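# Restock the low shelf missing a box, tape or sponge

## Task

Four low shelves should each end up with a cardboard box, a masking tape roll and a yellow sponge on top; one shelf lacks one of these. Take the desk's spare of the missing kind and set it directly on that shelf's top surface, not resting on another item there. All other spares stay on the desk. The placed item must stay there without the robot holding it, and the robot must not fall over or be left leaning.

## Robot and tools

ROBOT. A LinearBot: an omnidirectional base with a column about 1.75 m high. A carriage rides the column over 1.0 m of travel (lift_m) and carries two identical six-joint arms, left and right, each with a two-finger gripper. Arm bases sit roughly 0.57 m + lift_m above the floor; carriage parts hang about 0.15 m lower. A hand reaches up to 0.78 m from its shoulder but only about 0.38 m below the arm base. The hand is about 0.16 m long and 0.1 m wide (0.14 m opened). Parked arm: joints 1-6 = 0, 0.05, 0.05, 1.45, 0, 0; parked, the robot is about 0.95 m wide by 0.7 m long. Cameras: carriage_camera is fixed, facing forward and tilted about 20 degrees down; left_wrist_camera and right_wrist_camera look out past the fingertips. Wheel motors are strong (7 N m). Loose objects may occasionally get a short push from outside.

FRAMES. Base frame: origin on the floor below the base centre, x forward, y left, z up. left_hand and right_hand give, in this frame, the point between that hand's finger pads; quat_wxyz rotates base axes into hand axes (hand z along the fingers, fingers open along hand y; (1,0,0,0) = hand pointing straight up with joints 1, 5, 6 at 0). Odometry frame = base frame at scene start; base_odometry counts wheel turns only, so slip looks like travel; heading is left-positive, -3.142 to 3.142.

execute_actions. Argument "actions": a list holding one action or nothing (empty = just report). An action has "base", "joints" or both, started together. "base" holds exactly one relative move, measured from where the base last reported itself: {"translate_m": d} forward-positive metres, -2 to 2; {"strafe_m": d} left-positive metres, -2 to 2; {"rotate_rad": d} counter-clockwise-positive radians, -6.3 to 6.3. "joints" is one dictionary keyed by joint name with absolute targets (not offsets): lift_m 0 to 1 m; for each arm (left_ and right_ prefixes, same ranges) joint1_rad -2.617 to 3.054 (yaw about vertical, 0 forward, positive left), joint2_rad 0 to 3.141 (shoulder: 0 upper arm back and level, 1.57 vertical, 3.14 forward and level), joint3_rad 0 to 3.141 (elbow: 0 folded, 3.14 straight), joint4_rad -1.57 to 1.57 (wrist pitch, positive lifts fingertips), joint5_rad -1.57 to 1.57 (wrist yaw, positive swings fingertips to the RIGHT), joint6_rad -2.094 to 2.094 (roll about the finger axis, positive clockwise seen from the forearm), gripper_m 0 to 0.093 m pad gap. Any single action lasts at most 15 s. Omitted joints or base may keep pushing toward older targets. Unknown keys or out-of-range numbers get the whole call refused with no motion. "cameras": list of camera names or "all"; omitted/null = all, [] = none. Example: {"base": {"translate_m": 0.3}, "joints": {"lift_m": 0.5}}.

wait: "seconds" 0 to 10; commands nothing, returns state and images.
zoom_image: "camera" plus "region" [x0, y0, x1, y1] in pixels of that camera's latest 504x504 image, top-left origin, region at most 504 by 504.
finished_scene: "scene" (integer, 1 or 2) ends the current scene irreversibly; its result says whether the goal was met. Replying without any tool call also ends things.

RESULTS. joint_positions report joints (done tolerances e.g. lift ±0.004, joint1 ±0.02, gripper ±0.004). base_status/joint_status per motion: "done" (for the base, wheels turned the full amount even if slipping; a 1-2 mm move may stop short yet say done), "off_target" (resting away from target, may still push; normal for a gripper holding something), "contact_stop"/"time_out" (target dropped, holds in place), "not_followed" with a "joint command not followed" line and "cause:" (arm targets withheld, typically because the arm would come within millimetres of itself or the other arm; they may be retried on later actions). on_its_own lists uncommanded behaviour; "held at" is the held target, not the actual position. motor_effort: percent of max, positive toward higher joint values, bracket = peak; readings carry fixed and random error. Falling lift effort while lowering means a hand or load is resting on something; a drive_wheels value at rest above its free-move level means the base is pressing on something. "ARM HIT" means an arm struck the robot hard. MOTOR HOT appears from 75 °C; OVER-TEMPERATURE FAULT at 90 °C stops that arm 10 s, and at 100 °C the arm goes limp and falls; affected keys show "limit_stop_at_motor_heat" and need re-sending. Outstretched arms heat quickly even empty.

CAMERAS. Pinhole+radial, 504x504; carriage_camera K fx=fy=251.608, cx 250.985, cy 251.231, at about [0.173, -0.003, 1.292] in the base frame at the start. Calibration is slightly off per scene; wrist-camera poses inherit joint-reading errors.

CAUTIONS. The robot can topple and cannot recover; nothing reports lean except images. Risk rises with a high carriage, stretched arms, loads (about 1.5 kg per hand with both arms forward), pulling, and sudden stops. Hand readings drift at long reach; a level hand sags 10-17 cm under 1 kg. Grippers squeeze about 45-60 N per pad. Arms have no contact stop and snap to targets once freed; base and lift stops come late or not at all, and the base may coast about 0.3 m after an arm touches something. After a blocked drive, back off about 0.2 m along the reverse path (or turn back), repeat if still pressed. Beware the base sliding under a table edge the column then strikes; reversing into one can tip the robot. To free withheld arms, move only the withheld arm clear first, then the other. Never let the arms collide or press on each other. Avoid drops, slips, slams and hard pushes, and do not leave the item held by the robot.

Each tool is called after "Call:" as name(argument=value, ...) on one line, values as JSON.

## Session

Call:
execute_actions(actions=[])

Scene clock: 0.00 s.
base_odometry: x=+0.000 y=+0.000 heading=+0.000 (m, m, rad; odometry frame)
base_status: not commanded
joint_positions: lift_m=+0.297 left_joint1_rad=-0.007 left_joint2_rad=+0.056 left_joint3_rad=+0.042 left_joint4_rad=+1.439 left_joint5_rad=-0.006 left_joint6_rad=-0.042 left_gripper_m=+0.094 right_joint1_rad=+0.020 right_joint2_rad=+0.054 right_joint3_rad=+0.026 right_joint4_rad=+1.425 right_joint5_rad=-0.044 right_joint6_rad=-0.047 right_gripper_m=+0.094
joint_status: not commanded
motor_effort: lift_m=+28 drive_wheels=+2 (%)
left_hand: x=+0.3119 y=+0.3381 z=+1.3105 quat_wxyz=(+0.997, -0.004, +0.073, -0.024) (m; base frame)
right_hand: x=+0.3193 y=-0.3290 z=+1.3052 quat_wxyz=(+0.996, -0.025, +0.086, -0.012) (m; base frame)
pictures: carriage_camera, left_wrist_camera, right_wrist_camera
camera_calibration (this result's frames):
carriage_camera: T_world_to_cam=[[-0.015215, -0.998299, -0.0562836, 0.07247], [-0.387308, 0.0577798, -0.920138, 1.25622], [0.921825, 0.0077992, -0.387528, 0.341519], [0, 0, 0, 1]] pos_world=[0.172826, -0.00290108, 1.29233]
left_wrist_camera: T_world_to_cam=[[-0.023085, -0.999502, 0.0214918, 0.326347], [0.700901, -0.0315102, -0.712562, 0.722779], [0.712885, -0.00138594, 0.70128, -1.02032], [0, 0, 0, 1]] pos_world=[0.228309, 0.347545, 1.22354]
right_wrist_camera: T_world_to_cam=[[-0.0627941, -0.997523, 0.0316942, -0.360016], [0.725627, -0.0674356, -0.684775, 0.650879], [0.685217, -0.0200016, 0.728065, -1.04947], [0, 0, 0, 1]] pos_world=[0.224214, -0.336223, 1.2212]
Images, in order (width x height): carriage_camera 504x504, left_wrist_camera 504x504, right_wrist_camera 504x504.

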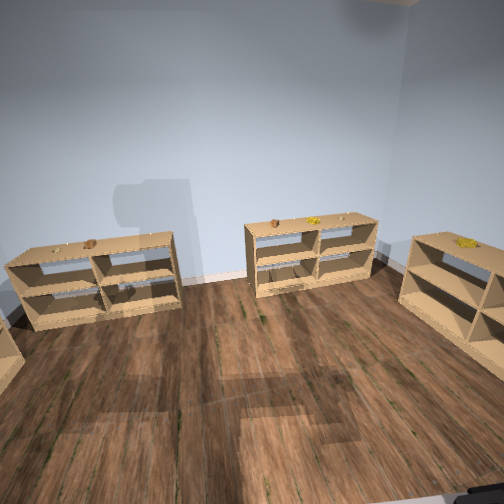

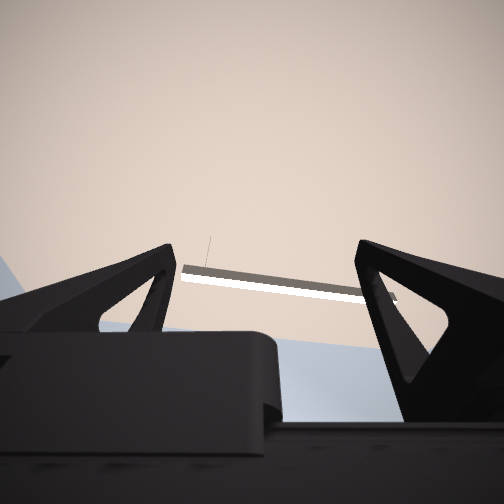

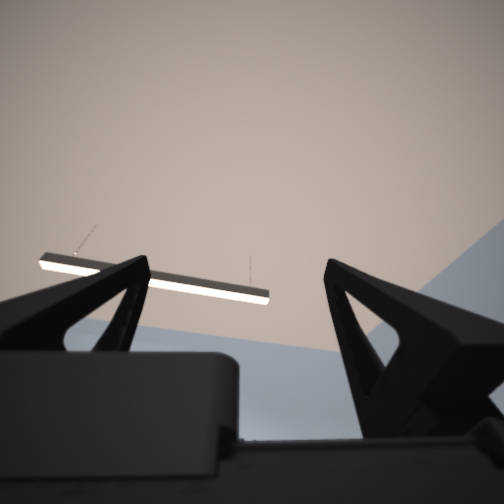

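Call:
zoom_image(camera="carriage_camera", region=[0, 210, 200, 340])

Call:
zoom_image(camera="carriage_camera", region=[230, 200, 504, 310])

Region (0, 210, 200, 340) of carriage_camera's 504x504 image, scaled by 2.520, with more detail than that image has; it fills the top 328 rows of this view, and the rest is white.

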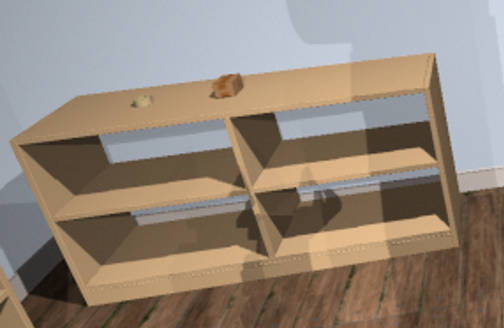

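Region (230, 200, 504, 310) of carriage_camera's 504x504 image, scaled by 1.839, with more detail than that image has; it fills the top 202 rows of this view, and the rest is white.

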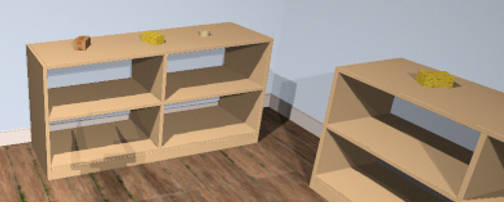

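Call:
execute_actions(actions=[{"base":{"rotate_rad":-2.93}}], cameras=["carriage_camera"])

Scene clock: 4.53 s.
base_odometry: x=+0.000 y=+0.000 heading=-2.930 (m, m, rad; odometry frame)
base_status: done
joint_positions: lift_m=+0.297 left_joint1_rad=-0.007 left_joint2_rad=+0.056 left_joint3_rad=+0.042 left_joint4_rad=+1.435 left_joint5_rad=-0.006 left_joint6_rad=-0.042 left_gripper_m=+0.094 right_joint1_rad=+0.020 right_joint2_rad=+0.054 right_joint3_rad=+0.026 right_joint4_rad=+1.425 right_joint5_rad=-0.043 right_joint6_rad=-0.047 right_gripper_m=+0.094
joint_status: not commanded
motor_effort: lift_m=+29(28) drive_wheels=+3(12) (%)
left_hand: x=+0.3129 y=+0.3382 z=+1.3104 quat_wxyz=(+0.997, -0.004, +0.074, -0.024) (m; base frame)
right_hand: x=+0.3194 y=-0.3290 z=+1.3052 quat_wxyz=(+0.996, -0.024, +0.086, -0.012) (m; base frame)
pictures: carriage_camera
camera_calibration (this result's frames):
carriage_camera: T_world_to_cam=[[-0.015215, -0.998299, -0.0562836, 0.07247], [-0.387308, 0.0577798, -0.920138, 1.25622], [0.921825, 0.0077992, -0.387528, 0.341519], [0, 0, 0, 1]] pos_world=[0.172826, -0.00290108, 1.29233]
Images, in order (width x height): carriage_camera 504x504.

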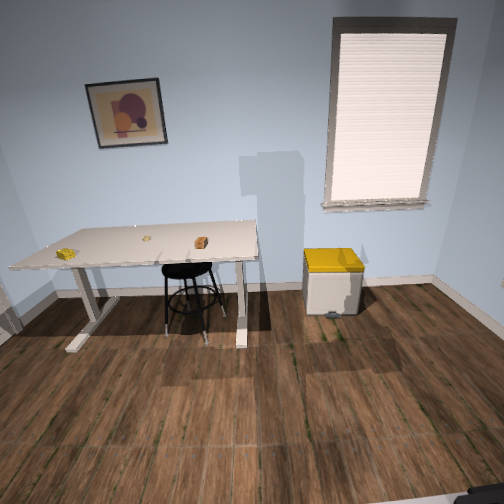

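Call:
execute_actions(actions=[{"base":{"strafe_m":0.95},"joints":{"lift_m":0.45,"left_joint2_rad":1.3,"left_joint3_rad":0.7,"left_joint4_rad":-0.97,"left_joint1_rad":0,"left_joint5_rad":0,"left_joint6_rad":0}}], cameras=["carriage_camera"])

Call:
execute_actions(actions=[{"base":{"translate_m":0.9}}], cameras=["carriage_camera"])

Scene clock: 9.03 s.
base_odometry: x=+0.199 y=-0.929 heading=-2.930 (m, m, rad; odometry frame)
base_status: done
joint_positions: lift_m=+0.450 left_joint1_rad=-0.007 left_joint2_rad=+1.298 left_joint3_rad=+0.699 left_joint4_rad=-0.968 left_joint5_rad=-0.001 left_joint6_rad=-0.006 left_gripper_m=+0.094 right_joint1_rad=+0.020 right_joint2_rad=+0.054 right_joint3_rad=+0.026 right_joint4_rad=+1.425 right_joint5_rad=-0.043 right_joint6_rad=-0.047 right_gripper_m=+0.094
joint_status: all done
motor_effort: lift_m=+27(37) drive_wheels=-5(14) (%)
left_hand: x=+0.4601 y=+0.3363 z=+1.0688 quat_wxyz=(+0.002, +0.000, +1.000, +0.000) (m; base frame)
right_hand: x=+0.3194 y=-0.3290 z=+1.4583 quat_wxyz=(+0.996, -0.024, +0.086, -0.012) (m; base frame)
pictures: carriage_camera
camera_calibration (this result's frames):
carriage_camera: T_world_to_cam=[[-0.015215, -0.998299, -0.0562836, 0.081088], [-0.387308, 0.0577798, -0.920138, 1.39711], [0.921825, 0.0077992, -0.387528, 0.400856], [0, 0, 0, 1]] pos_world=[0.172826, -0.00290108, 1.44544]
Images, in order (width x height): carriage_camera 504x504.

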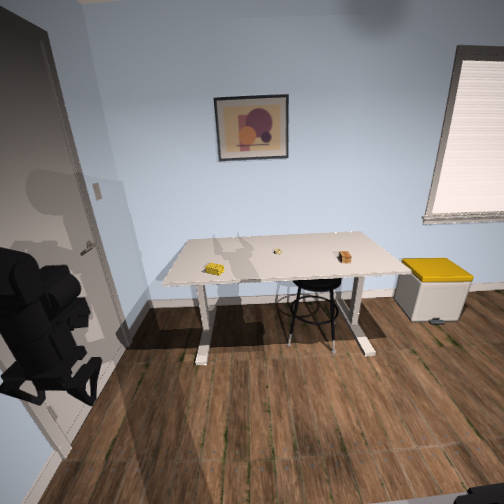

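Scene clock: 13.10 s.
base_odometry: x=-0.681 y=-1.118 heading=-2.930 (m, m, rad; odometry frame)
base_status: done
joint_positions: lift_m=+0.450 left_joint1_rad=-0.007 left_joint2_rad=+1.298 left_joint3_rad=+0.699 left_joint4_rad=-0.969 left_joint5_rad=-0.001 left_joint6_rad=-0.006 left_gripper_m=+0.094 right_joint1_rad=+0.020 right_joint2_rad=+0.054 right_joint3_rad=+0.026 right_joint4_rad=+1.425 right_joint5_rad=-0.043 right_joint6_rad=-0.047 right_gripper_m=+0.094
joint_status: not commanded
motor_effort: lift_m=+28(27) drive_wheels=-4(13) (%)
left_hand: x=+0.4598 y=+0.3363 z=+1.0688 quat_wxyz=(+0.001, +0.000, +1.000, +0.000) (m; base frame)
right_hand: x=+0.3193 y=-0.3290 z=+1.4583 quat_wxyz=(+0.996, -0.024, +0.086, -0.012) (m; base frame)
pictures: carriage_camera
camera_calibration (this result's frames):
carriage_camera: T_world_to_cam=[[-0.015215, -0.998299, -0.0562836, 0.081088], [-0.387308, 0.0577798, -0.920138, 1.39711], [0.921825, 0.0077992, -0.387528, 0.400856], [0, 0, 0, 1]] pos_world=[0.172826, -0.00290108, 1.44544]
Images, in order (width x height): carriage_camera 504x504.

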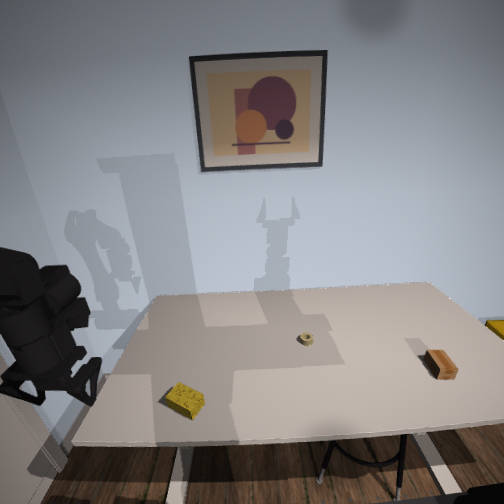

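Call:
zoom_image(camera="carriage_camera", region=[140, 365, 230, 450])

Region (140, 365, 230, 450) of carriage_camera's 504x504 image, scaled by 5.600, with more detail than that image has.

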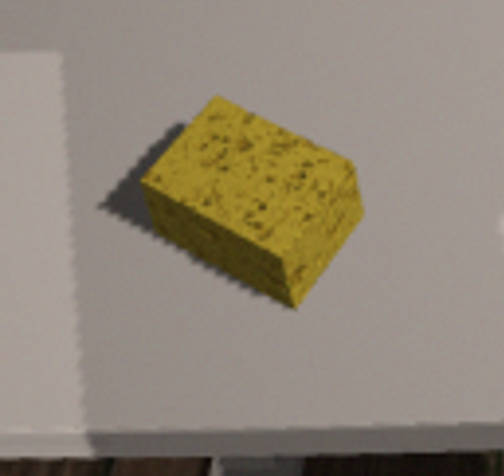

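Call:
execute_actions(actions=[{"base":{"translate_m":0.08},"joints":{"left_joint1_rad":-0.30,"left_joint2_rad":2.463,"left_joint3_rad":1.173,"left_joint4_rad":-0.281,"left_joint5_rad":0,"left_joint6_rad":-1.39}}], cameras=["carriage_camera","left_wrist_camera"])

Scene clock: 15.20 s.
base_odometry: x=-0.759 y=-1.135 heading=-2.930 (m, m, rad; odometry frame)
base_status: done
joint_positions: lift_m=+0.450 left_joint1_rad=-0.298 left_joint2_rad=+2.467 left_joint3_rad=+1.177 left_joint4_rad=-0.282 left_joint5_rad=-0.001 left_joint6_rad=-1.383 left_gripper_m=+0.094 right_joint1_rad=+0.020 right_joint2_rad=+0.054 right_joint3_rad=+0.026 right_joint4_rad=+1.425 right_joint5_rad=-0.043 right_joint6_rad=-0.047 right_gripper_m=+0.094
joint_status: all done
motor_effort: lift_m=+27(27) drive_wheels=-4(12) (%)
left_hand: x=+0.6099 y=+0.2344 z=+0.8491 quat_wxyz=(+0.000, -0.516, +0.856, +0.001) (m; base frame)
right_hand: x=+0.3193 y=-0.3290 z=+1.4583 quat_wxyz=(+0.996, -0.024, +0.086, -0.012) (m; base frame)
pictures: carriage_camera, left_wrist_camera
camera_calibration (this result's frames):
carriage_camera: T_world_to_cam=[[-0.015215, -0.998299, -0.0562836, 0.0810869], [-0.387308, 0.0577798, -0.920138, 1.39709], [0.921825, 0.0077992, -0.387528, 0.400849], [0, 0, 0, 1]] pos_world=[0.172826, -0.00290108, 1.44542]
left_wrist_camera: T_world_to_cam=[[0.873537, -0.48653, -0.014923, -0.39665], [-0.38015, -0.701044, 0.603343, -0.119167], [-0.304006, -0.521369, -0.797342, 1.10533], [0, 0, 0, 1]] pos_world=[0.637213, 0.29976, 0.947303]
Images, in order (width x height): carriage_camera 504x504, left_wrist_camera 504x504.

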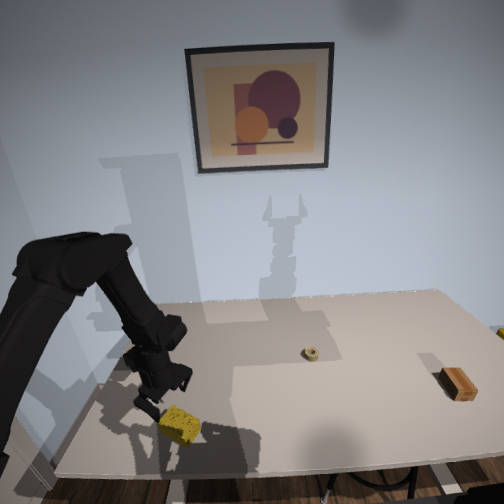

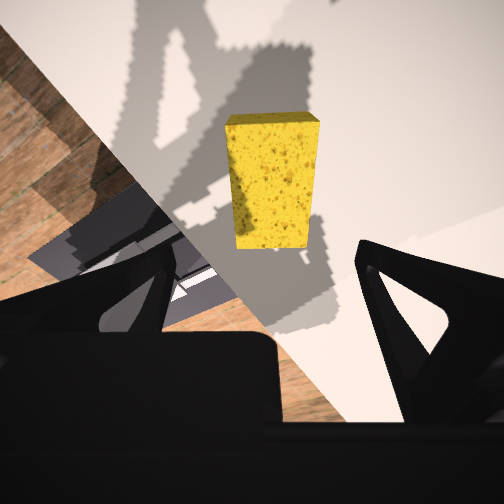

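Call:
execute_actions(actions=[{"joints":{"left_joint1_rad":-0.363,"left_joint2_rad":2.64,"left_joint3_rad":1.265,"left_joint4_rad":-0.19,"left_joint5_rad":0,"left_joint6_rad":-1.48}}], cameras=["left_wrist_camera"])

Scene clock: 16.40 s.
base_odometry: x=-0.759 y=-1.135 heading=-2.930 (m, m, rad; odometry frame)
base_status: not commanded
joint_positions: lift_m=+0.450 left_joint1_rad=-0.364 left_joint2_rad=+2.649 left_joint3_rad=+1.260 left_joint4_rad=-0.192 left_joint5_rad=+0.000 left_joint6_rad=-1.472 left_gripper_m=+0.094 right_joint1_rad=+0.020 right_joint2_rad=+0.054 right_joint3_rad=+0.026 right_joint4_rad=+1.425 right_joint5_rad=-0.043 right_joint6_rad=-0.047 right_gripper_m=+0.094
joint_status: all done
motor_effort: lift_m=+26(28) drive_wheels=-4(4) (%)
left_hand: x=+0.6046 y=+0.2113 z=+0.7979 quat_wxyz=(-0.003, -0.526, +0.850, +0.004) (m; base frame)
right_hand: x=+0.3193 y=-0.3290 z=+1.4583 quat_wxyz=(+0.996, -0.024, +0.086, -0.012) (m; base frame)
pictures: left_wrist_camera
camera_calibration (this result's frames):
left_wrist_camera: T_world_to_cam=[[0.8843, -0.466365, -0.022753, -0.408514], [-0.359375, -0.710923, 0.604515, -0.117938], [-0.2981, -0.526396, -0.796269, 1.04738], [0, 0, 0, 1]] pos_world=[0.63109, 0.276977, 0.896]
Images, in order (width x height): left_wrist_camera 504x504.

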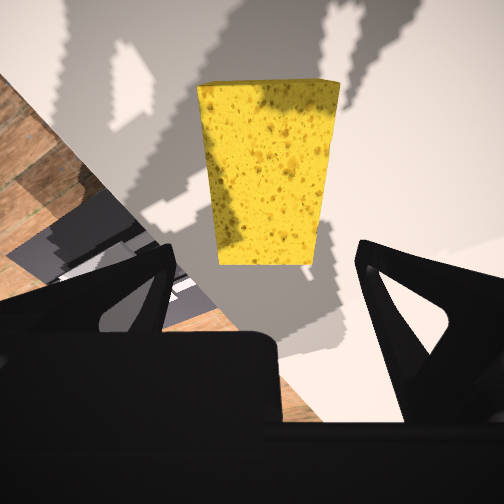

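Call:
execute_actions(actions=[{"joints":{"lift_m":0.385}}], cameras=["left_wrist_camera"])

Scene clock: 17.23 s.
base_odometry: x=-0.759 y=-1.135 heading=-2.930 (m, m, rad; odometry frame)
base_status: not commanded
joint_positions: lift_m=+0.385 left_joint1_rad=-0.364 left_joint2_rad=+2.647 left_joint3_rad=+1.260 left_joint4_rad=-0.191 left_joint5_rad=+0.000 left_joint6_rad=-1.472 left_gripper_m=+0.094 right_joint1_rad=+0.020 right_joint2_rad=+0.054 right_joint3_rad=+0.026 right_joint4_rad=+1.425 right_joint5_rad=-0.043 right_joint6_rad=-0.047 right_gripper_m=+0.094
joint_status: all done
motor_effort: lift_m=+29(31) drive_wheels=-4(4) (%)
left_hand: x=+0.6053 y=+0.2110 z=+0.7333 quat_wxyz=(-0.002, -0.526, +0.850, +0.003) (m; base frame)
right_hand: x=+0.3193 y=-0.3290 z=+1.3932 quat_wxyz=(+0.996, -0.024, +0.086, -0.012) (m; base frame)
pictures: left_wrist_camera
camera_calibration (this result's frames):
left_wrist_camera: T_world_to_cam=[[0.884353, -0.466385, -0.0201027, -0.412766], [-0.360882, -0.710348, 0.604293, -0.0778613], [-0.296113, -0.527154, -0.796509, 0.995148], [0, 0, 0, 1]] pos_world=[0.631608, 0.276779, 0.831397]
Images, in order (width x height): left_wrist_camera 504x504.

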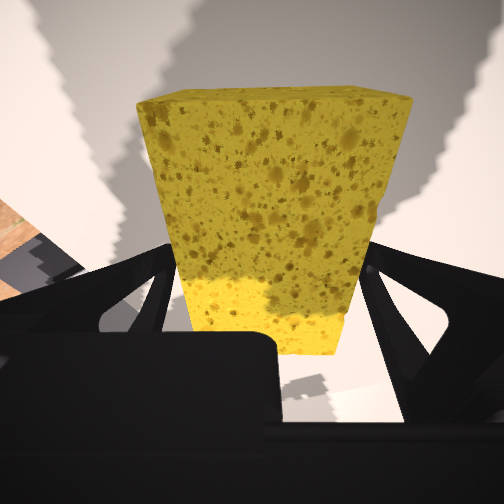

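Call:
execute_actions(actions=[{"joints":{"left_gripper_m":0.045}}], cameras=["left_wrist_camera"])

Call:
execute_actions(actions=[{"joints":{"lift_m":0.47,"left_gripper_m":0.045}}], cameras=["carriage_camera","left_wrist_camera"])

Scene clock: 17.93 s.
base_odometry: x=-0.759 y=-1.135 heading=-2.930 (m, m, rad; odometry frame)
base_status: not commanded
joint_positions: lift_m=+0.385 left_joint1_rad=-0.364 left_joint2_rad=+2.647 left_joint3_rad=+1.260 left_joint4_rad=-0.191 left_joint5_rad=+0.000 left_joint6_rad=-1.472 left_gripper_m=+0.059 right_joint1_rad=+0.020 right_joint2_rad=+0.054 right_joint3_rad=+0.026 right_joint4_rad=+1.425 right_joint5_rad=-0.043 right_joint6_rad=-0.047 right_gripper_m=+0.094
joint_status: left_gripper_m off_target (ended at +0.059, target +0.045)
motor_effort: lift_m=+30(29) drive_wheels=+3(4) (%)
left_hand: x=+0.6053 y=+0.2110 z=+0.7333 quat_wxyz=(-0.002, -0.526, +0.850, +0.003) (m; base frame)
right_hand: x=+0.3193 y=-0.3290 z=+1.3932 quat_wxyz=(+0.996, -0.024, +0.086, -0.012) (m; base frame)
pictures: left_wrist_camera
camera_calibration (this result's frames):
left_wrist_camera: T_world_to_cam=[[0.884353, -0.466385, -0.0201027, -0.412766], [-0.360882, -0.710348, 0.604293, -0.0778613], [-0.296113, -0.527154, -0.796509, 0.995148], [0, 0, 0, 1]] pos_world=[0.631608, 0.276779, 0.831397]
Images, in order (width x height): left_wrist_camera 504x504.

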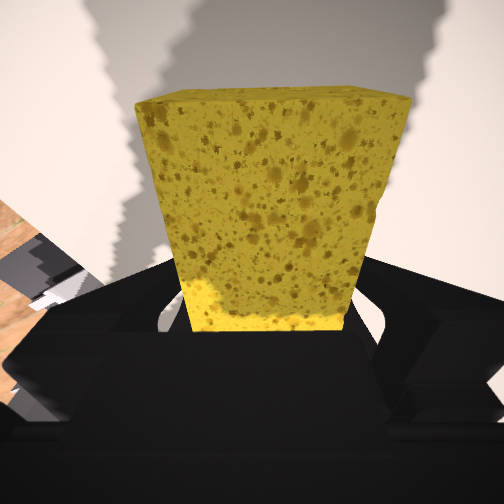

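Scene clock: 18.80 s.
base_odometry: x=-0.759 y=-1.135 heading=-2.930 (m, m, rad; odometry frame)
base_status: not commanded
joint_positions: lift_m=+0.470 left_joint1_rad=-0.364 left_joint2_rad=+2.645 left_joint3_rad=+1.260 left_joint4_rad=-0.191 left_joint5_rad=+0.000 left_joint6_rad=-1.473 left_gripper_m=+0.059 right_joint1_rad=+0.020 right_joint2_rad=+0.054 right_joint3_rad=+0.026 right_joint4_rad=+1.425 right_joint5_rad=-0.043 right_joint6_rad=-0.047 right_gripper_m=+0.094
joint_status: left_gripper_m off_target (ended at +0.059, target +0.045); the others done
motor_effort: lift_m=+28(33) drive_wheels=+3(4) (%)
left_hand: x=+0.6062 y=+0.2106 z=+0.8192 quat_wxyz=(-0.001, -0.526, +0.850, +0.002) (m; base frame)
right_hand: x=+0.3193 y=-0.3290 z=+1.4783 quat_wxyz=(+0.996, -0.024, +0.086, -0.012) (m; base frame)
pictures: carriage_camera, left_wrist_camera
camera_calibration (this result's frames):
carriage_camera: T_world_to_cam=[[-0.015215, -0.998299, -0.0562836, 0.0822109], [-0.387308, 0.0577798, -0.920138, 1.41547], [0.921825, 0.0077992, -0.387528, 0.408588], [0, 0, 0, 1]] pos_world=[0.172826, -0.00290108, 1.46539]
left_wrist_camera: T_world_to_cam=[[0.884578, -0.466065, -0.0174526, -0.41434], [-0.362119, -0.709912, 0.604065, -0.128896], [-0.293924, -0.528023, -0.796744, 1.06276], [0, 0, 0, 1]] pos_world=[0.632211, 0.276549, 0.917381]
Images, in order (width x height): carriage_camera 504x504, left_wrist_camera 504x504.

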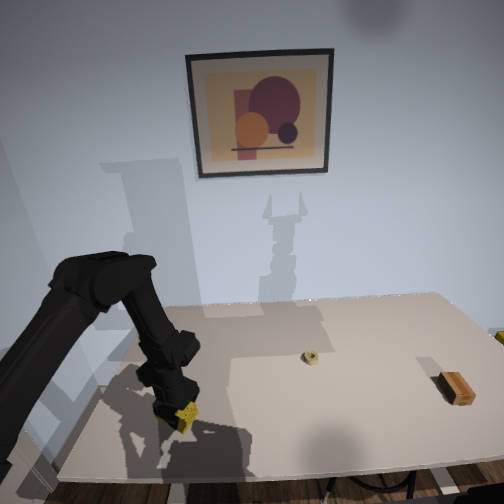

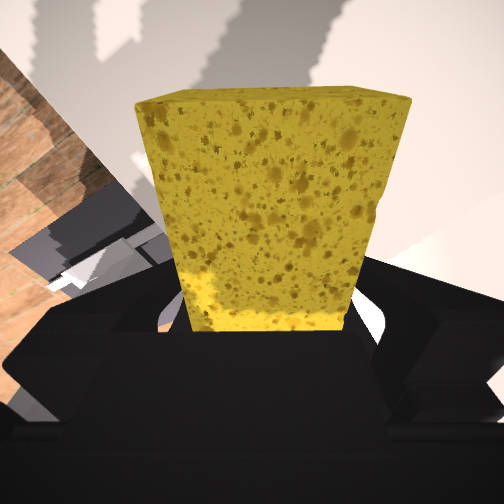

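Call:
execute_actions(actions=[{"base":{"translate_m":-0.3},"joints":{"left_joint1_rad":0,"left_joint2_rad":1.3,"left_joint3_rad":0.7,"left_joint4_rad":-0.97,"left_joint6_rad":0,"left_gripper_m":0.045}}], cameras=[])

Call:
execute_actions(actions=[{"base":{"rotate_rad":-2.589},"joints":{"left_gripper_m":0.045}}], cameras=["carriage_camera"])

Call:
execute_actions(actions=[{"base":{"translate_m":2.0},"joints":{"left_gripper_m":0.045}}], cameras=[])

Call:
execute_actions(actions=[{"base":{"rotate_rad":-0.554},"joints":{"left_gripper_m":0.045}}], cameras=["carriage_camera"])

Scene clock: 21.73 s.
base_odometry: x=-0.466 y=-1.072 heading=-2.929 (m, m, rad; odometry frame)
base_status: done
joint_positions: lift_m=+0.470 left_joint1_rad=-0.001 left_joint2_rad=+1.307 left_joint3_rad=+0.715 left_joint4_rad=-0.968 left_joint5_rad=-0.002 left_joint6_rad=-0.007 left_gripper_m=+0.059 right_joint1_rad=+0.020 right_joint2_rad=+0.054 right_joint3_rad=+0.026 right_joint4_rad=+1.426 right_joint5_rad=-0.044 right_joint6_rad=-0.047 right_gripper_m=+0.094
joint_status: left_gripper_m off_target (ended at +0.059, target +0.045); the others done
motor_effort: lift_m=+29(28) drive_wheels=-6(15) (%)
left_hand: x=+0.4648 y=+0.3376 z=+1.0911 quat_wxyz=(+0.006, -0.003, +1.000, +0.001) (m; base frame)
right_hand: x=+0.3192 y=-0.3290 z=+1.4783 quat_wxyz=(+0.996, -0.025, +0.086, -0.012) (m; base frame)
pictures: none
No camera images: the call's "cameras" was empty. Leave "cameras" out to get every camera's image.

Scene clock: 25.63 s.
base_odometry: x=-0.466 y=-1.072 heading=+0.765 (m, m, rad; odometry frame)
base_status: done
joint_positions: lift_m=+0.470 left_joint1_rad=-0.001 left_joint2_rad=+1.307 left_joint3_rad=+0.715 left_joint4_rad=-0.962 left_joint5_rad=-0.002 left_joint6_rad=-0.007 left_gripper_m=+0.059 right_joint1_rad=+0.020 right_joint2_rad=+0.054 right_joint3_rad=+0.026 right_joint4_rad=+1.425 right_joint5_rad=-0.044 right_joint6_rad=-0.047 right_gripper_m=+0.094
joint_status: left_gripper_m off_target (ended at +0.059, target +0.045)
motor_effort: lift_m=+28(27) drive_wheels=+4(13) (%)
left_hand: x=+0.4663 y=+0.3376 z=+1.0911 quat_wxyz=(+0.009, -0.003, +1.000, +0.001) (m; base frame)
right_hand: x=+0.3194 y=-0.3290 z=+1.4783 quat_wxyz=(+0.996, -0.025, +0.086, -0.012) (m; base frame)
pictures: carriage_camera
camera_calibration (this result's frames):
carriage_camera: T_world_to_cam=[[-0.015215, -0.998299, -0.0562836, 0.0822109], [-0.387308, 0.0577798, -0.920138, 1.41547], [0.921825, 0.0077992, -0.387528, 0.408588], [0, 0, 0, 1]] pos_world=[0.172826, -0.00290108, 1.46539]
Images, in order (width x height): carriage_camera 504x504.

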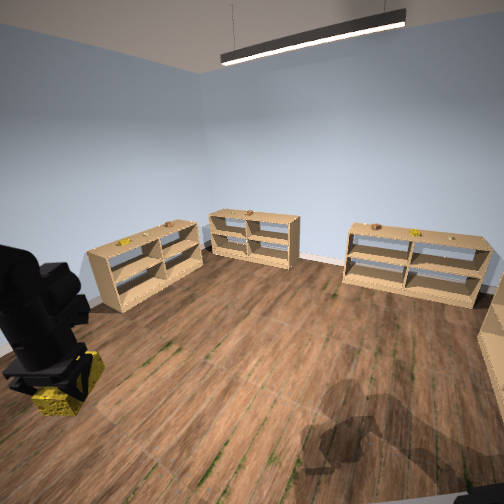

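Scene clock: 32.00 s.
base_odometry: x=+0.978 y=+0.312 heading=+0.765 (m, m, rad; odometry frame)
base_status: done
joint_positions: lift_m=+0.470 left_joint1_rad=-0.001 left_joint2_rad=+1.307 left_joint3_rad=+0.715 left_joint4_rad=-0.968 left_joint5_rad=-0.002 left_joint6_rad=-0.007 left_gripper_m=+0.059 right_joint1_rad=+0.020 right_joint2_rad=+0.054 right_joint3_rad=+0.026 right_joint4_rad=+1.425 right_joint5_rad=-0.044 right_joint6_rad=-0.047 right_gripper_m=+0.094
joint_status: left_gripper_m off_target (ended at +0.059, target +0.045)
motor_effort: lift_m=+27(28) drive_wheels=+5(19) (%)
left_hand: x=+0.4649 y=+0.3376 z=+1.0911 quat_wxyz=(+0.006, -0.003, +1.000, +0.001) (m; base frame)
right_hand: x=+0.3194 y=-0.3290 z=+1.4783 quat_wxyz=(+0.996, -0.025, +0.086, -0.012) (m; base frame)
pictures: none
No camera images: the call's "cameras" was empty. Leave "cameras" out to get every camera's image.

Scene clock: 33.97 s.
base_odometry: x=+0.978 y=+0.312 heading=+0.211 (m, m, rad; odometry frame)
base_status: done
joint_positions: lift_m=+0.470 left_joint1_rad=-0.001 left_joint2_rad=+1.307 left_joint3_rad=+0.715 left_joint4_rad=-0.969 left_joint5_rad=-0.002 left_joint6_rad=-0.007 left_gripper_m=+0.059 right_joint1_rad=+0.020 right_joint2_rad=+0.054 right_joint3_rad=+0.026 right_joint4_rad=+1.424 right_joint5_rad=-0.044 right_joint6_rad=-0.047 right_gripper_m=+0.094
joint_status: left_gripper_m off_target (ended at +0.059, target +0.045)
motor_effort: lift_m=+28(29) drive_wheels=+5(10) (%)
left_hand: x=+0.4647 y=+0.3375 z=+1.0911 quat_wxyz=(+0.005, -0.003, +1.000, +0.001) (m; base frame)
right_hand: x=+0.3195 y=-0.3290 z=+1.4782 quat_wxyz=(+0.996, -0.025, +0.086, -0.012) (m; base frame)
pictures: carriage_camera
camera_calibration (this result's frames):
carriage_camera: T_world_to_cam=[[-0.015215, -0.998299, -0.0562836, 0.0822109], [-0.387308, 0.0577798, -0.920138, 1.41547], [0.921825, 0.0077992, -0.387528, 0.408588], [0, 0, 0, 1]] pos_world=[0.172826, -0.00290108, 1.46539]
Images, in order (width x height): carriage_camera 504x504.

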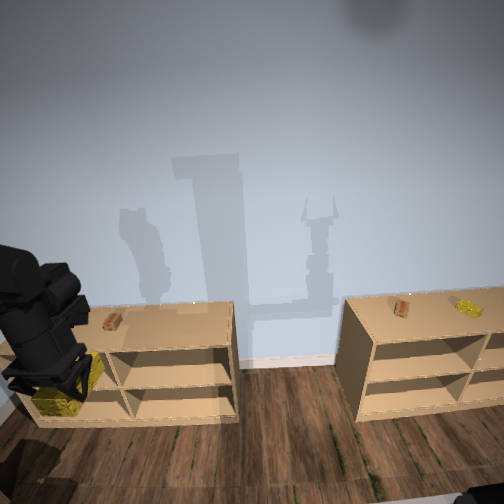

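Call:
execute_actions(actions=[{"base":{"translate_m":0.67},"joints":{"lift_m":0.40,"left_joint1_rad":0.1,"left_joint2_rad":2.463,"left_joint3_rad":1.173,"left_joint4_rad":-0.281,"left_joint5_rad":0,"left_joint6_rad":0,"left_gripper_m":0.045}}], cameras=["carriage_camera","left_wrist_camera"])

Scene clock: 37.90 s.
base_odometry: x=+1.633 y=+0.452 heading=+0.210 (m, m, rad; odometry frame)
base_status: done
joint_positions: lift_m=+0.400 left_joint1_rad=+0.093 left_joint2_rad=+2.468 left_joint3_rad=+1.173 left_joint4_rad=-0.285 left_joint5_rad=-0.001 left_joint6_rad=-0.007 left_gripper_m=+0.059 right_joint1_rad=+0.020 right_joint2_rad=+0.054 right_joint3_rad=+0.026 right_joint4_rad=+1.424 right_joint5_rad=-0.044 right_joint6_rad=-0.047 right_gripper_m=+0.094
joint_status: left_gripper_m off_target (ended at +0.059, target +0.045); the others done
motor_effort: lift_m=+28(28) drive_wheels=+4(17) (%)
left_hand: x=+0.6214 y=+0.3700 z=+0.7983 quat_wxyz=(-0.004, -0.050, +0.999, +0.000) (m; base frame)
right_hand: x=+0.3195 y=-0.3290 z=+1.4082 quat_wxyz=(+0.996, -0.025, +0.086, -0.012) (m; base frame)
pictures: carriage_camera, left_wrist_camera
camera_calibration (this result's frames):
carriage_camera: T_world_to_cam=[[-0.015215, -0.998299, -0.0562836, 0.078267], [-0.387308, 0.0577798, -0.920138, 1.35099], [0.921825, 0.0077992, -0.387528, 0.381433], [0, 0, 0, 1]] pos_world=[0.172826, -0.00290108, 1.39532]
left_wrist_camera: T_world_to_cam=[[0.0774432, -0.996896, -0.0141698, 0.341492], [-0.789143, -0.0699776, 0.61021, 0.0260789], [-0.609307, -0.0360746, -0.792113, 1.14492], [0, 0, 0, 1]] pos_world=[0.691743, 0.383559, 0.895832]
Images, in order (width x height): carriage_camera 504x504, left_wrist_camera 504x504.

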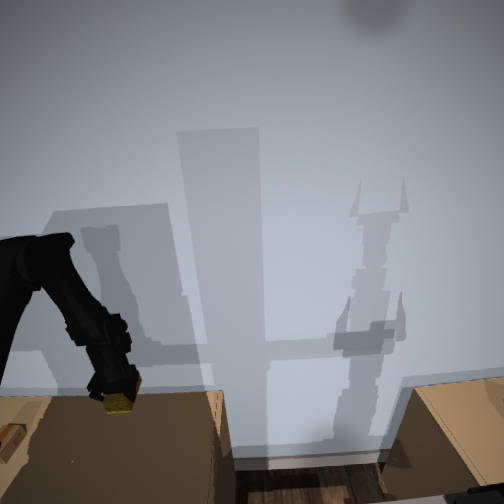

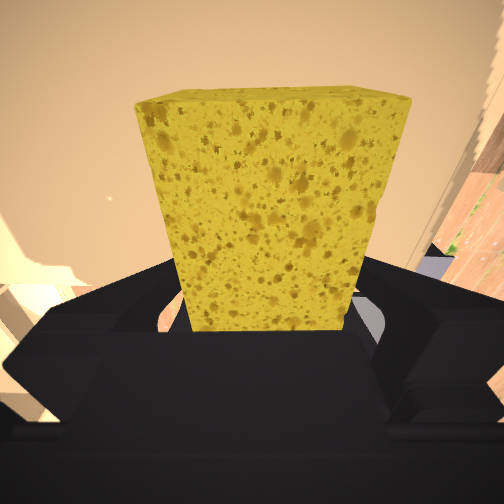

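Call:
execute_actions(actions=[{"joints":{"lift_m":0.24,"left_gripper_m":0.045}}], cameras=["carriage_camera","left_wrist_camera"])

Scene clock: 39.17 s.
base_odometry: x=+1.633 y=+0.452 heading=+0.210 (m, m, rad; odometry frame)
base_status: not commanded
joint_positions: lift_m=+0.240 left_joint1_rad=+0.093 left_joint2_rad=+2.470 left_joint3_rad=+1.173 left_joint4_rad=-0.283 left_joint5_rad=-0.001 left_joint6_rad=-0.007 left_gripper_m=+0.059 right_joint1_rad=+0.020 right_joint2_rad=+0.054 right_joint3_rad=+0.026 right_joint4_rad=+1.424 right_joint5_rad=-0.044 right_joint6_rad=-0.047 right_gripper_m=+0.094
joint_status: left_gripper_m off_target (ended at +0.059, target +0.045); the others done
motor_effort: lift_m=+30(32) drive_wheels=-5(5) (%)
left_hand: x=+0.6213 y=+0.3700 z=+0.6377 quat_wxyz=(-0.004, -0.050, +0.999, +0.000) (m; base frame)
right_hand: x=+0.3195 y=-0.3290 z=+1.2481 quat_wxyz=(+0.996, -0.025, +0.086, -0.012) (m; base frame)
pictures: carriage_camera, left_wrist_camera
camera_calibration (this result's frames):
carriage_camera: T_world_to_cam=[[-0.015215, -0.998299, -0.0562836, 0.0692594], [-0.387308, 0.0577798, -0.920138, 1.20373], [0.921825, 0.0077992, -0.387528, 0.319413], [0, 0, 0, 1]] pos_world=[0.172826, -0.00290108, 1.23528]
left_wrist_camera: T_world_to_cam=[[0.0774432, -0.996896, -0.0141698, 0.339215], [-0.789143, -0.0699776, 0.61021, 0.123978], [-0.609307, -0.0360746, -0.792113, 1.0177], [0, 0, 0, 1]] pos_world=[0.691659, 0.383551, 0.735287]
Images, in order (width x height): carriage_camera 504x504, left_wrist_camera 504x504.

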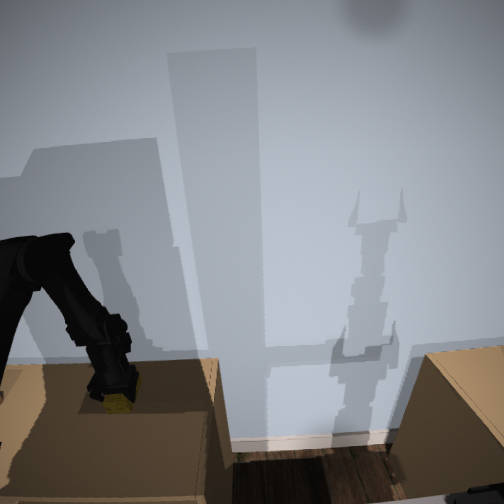

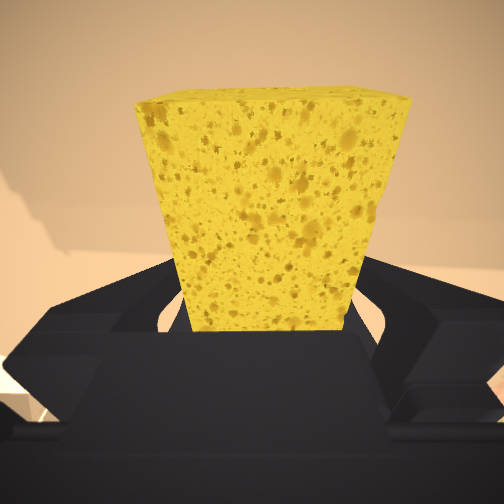

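Call:
execute_actions(actions=[{"joints":{"lift_m":0.227,"left_gripper_m":0.045}}], cameras=[])

Call:
execute_actions(actions=[{"joints":{"left_gripper_m":0.093}}], cameras=["left_wrist_camera"])

Call:
execute_actions(actions=[{"joints":{"lift_m":0.36}}], cameras=["carriage_camera","left_wrist_camera"])

Scene clock: 40.00 s.
base_odometry: x=+1.633 y=+0.452 heading=+0.210 (m, m, rad; odometry frame)
base_status: not commanded
joint_positions: lift_m=+0.227 left_joint1_rad=+0.093 left_joint2_rad=+2.470 left_joint3_rad=+1.173 left_joint4_rad=-0.282 left_joint5_rad=-0.001 left_joint6_rad=-0.007 left_gripper_m=+0.059 right_joint1_rad=+0.020 right_joint2_rad=+0.054 right_joint3_rad=+0.026 right_joint4_rad=+1.424 right_joint5_rad=-0.044 right_joint6_rad=-0.047 right_gripper_m=+0.094
joint_status: left_gripper_m off_target (ended at +0.059, target +0.045); the others done
motor_effort: lift_m=+29(32) drive_wheels=+4(6) (%)
left_hand: x=+0.6213 y=+0.3700 z=+0.6244 quat_wxyz=(-0.004, -0.050, +0.999, +0.000) (m; base frame)
right_hand: x=+0.3195 y=-0.3290 z=+1.2351 quat_wxyz=(+0.996, -0.025, +0.086, -0.012) (m; base frame)
pictures: none
No camera images: the call's "cameras" was empty. Leave "cameras" out to get every camera's image.

Scene clock: 40.60 s.
base_odometry: x=+1.633 y=+0.452 heading=+0.210 (m, m, rad; odometry frame)
base_status: not commanded
joint_positions: lift_m=+0.227 left_joint1_rad=+0.093 left_joint2_rad=+2.470 left_joint3_rad=+1.173 left_joint4_rad=-0.282 left_joint5_rad=-0.001 left_joint6_rad=-0.007 left_gripper_m=+0.093 right_joint1_rad=+0.020 right_joint2_rad=+0.054 right_joint3_rad=+0.026 right_joint4_rad=+1.424 right_joint5_rad=-0.044 right_joint6_rad=-0.047 right_gripper_m=+0.094
joint_status: all done
motor_effort: lift_m=+30(29) drive_wheels=+4(4) (%)
left_hand: x=+0.6213 y=+0.3700 z=+0.6244 quat_wxyz=(-0.004, -0.050, +0.999, +0.000) (m; base frame)
right_hand: x=+0.3195 y=-0.3290 z=+1.2351 quat_wxyz=(+0.996, -0.025, +0.086, -0.012) (m; base frame)
pictures: left_wrist_camera
camera_calibration (this result's frames):
left_wrist_camera: T_world_to_cam=[[0.0774432, -0.996896, -0.0141698, 0.339027], [-0.789143, -0.0699776, 0.61021, 0.132051], [-0.609307, -0.0360746, -0.792113, 1.00715], [0, 0, 0, 1]] pos_world=[0.691617, 0.383547, 0.722004]
Images, in order (width x height): left_wrist_camera 504x504.

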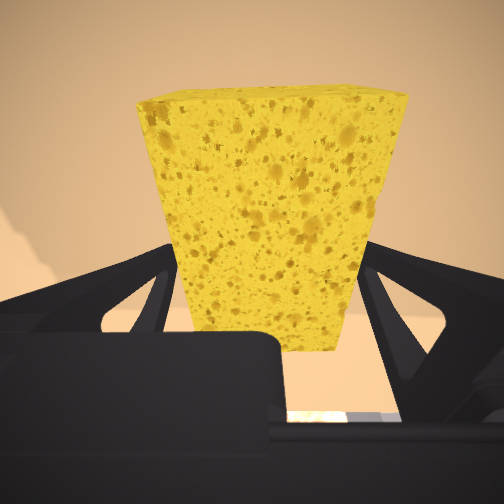

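Scene clock: 41.67 s.
base_odometry: x=+1.633 y=+0.452 heading=+0.210 (m, m, rad; odometry frame)
base_status: not commanded
joint_positions: lift_m=+0.360 left_joint1_rad=+0.093 left_joint2_rad=+2.466 left_joint3_rad=+1.173 left_joint4_rad=-0.282 left_joint5_rad=-0.001 left_joint6_rad=-0.007 left_gripper_m=+0.093 right_joint1_rad=+0.020 right_joint2_rad=+0.054 right_joint3_rad=+0.026 right_joint4_rad=+1.424 right_joint5_rad=-0.044 right_joint6_rad=-0.047 right_gripper_m=+0.094
joint_status: all done
motor_effort: lift_m=+28(38) drive_wheels=+4(5) (%)
left_hand: x=+0.6226 y=+0.3702 z=+0.7588 quat_wxyz=(-0.002, -0.050, +0.999, +0.000) (m; base frame)
right_hand: x=+0.3195 y=-0.3290 z=+1.3682 quat_wxyz=(+0.996, -0.025, +0.086, -0.012) (m; base frame)
pictures: carriage_camera, left_wrist_camera
camera_calibration (this result's frames):
carriage_camera: T_world_to_cam=[[-0.015215, -0.998299, -0.0562836, 0.0760187], [-0.387308, 0.0577798, -0.920138, 1.31424], [0.921825, 0.0077992, -0.387528, 0.365953], [0, 0, 0, 1]] pos_world=[0.172826, -0.00290108, 1.35537]
left_wrist_camera: T_world_to_cam=[[0.077508, -0.99689, -0.014242, 0.340964], [-0.791916, -0.0702371, 0.606577, 0.0556872], [-0.605691, -0.0357361, -0.794897, 1.11415], [0, 0, 0, 1]] pos_world=[0.6925, 0.38363, 0.856709]
Images, in order (width x height): carriage_camera 504x504, left_wrist_camera 504x504.

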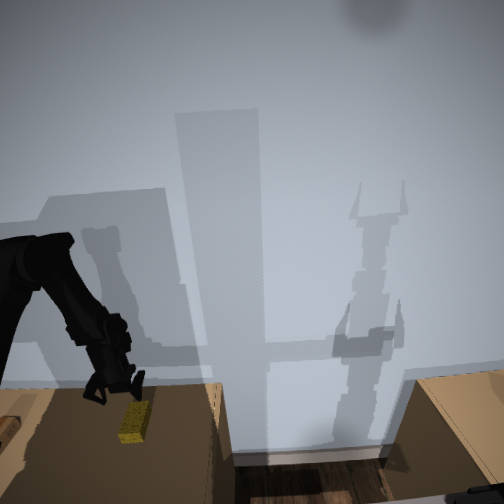

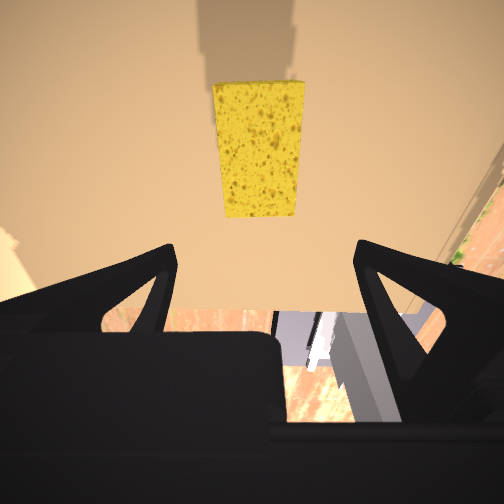

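Call:
finished_scene(scene=2)

The scene is finished: the task was done.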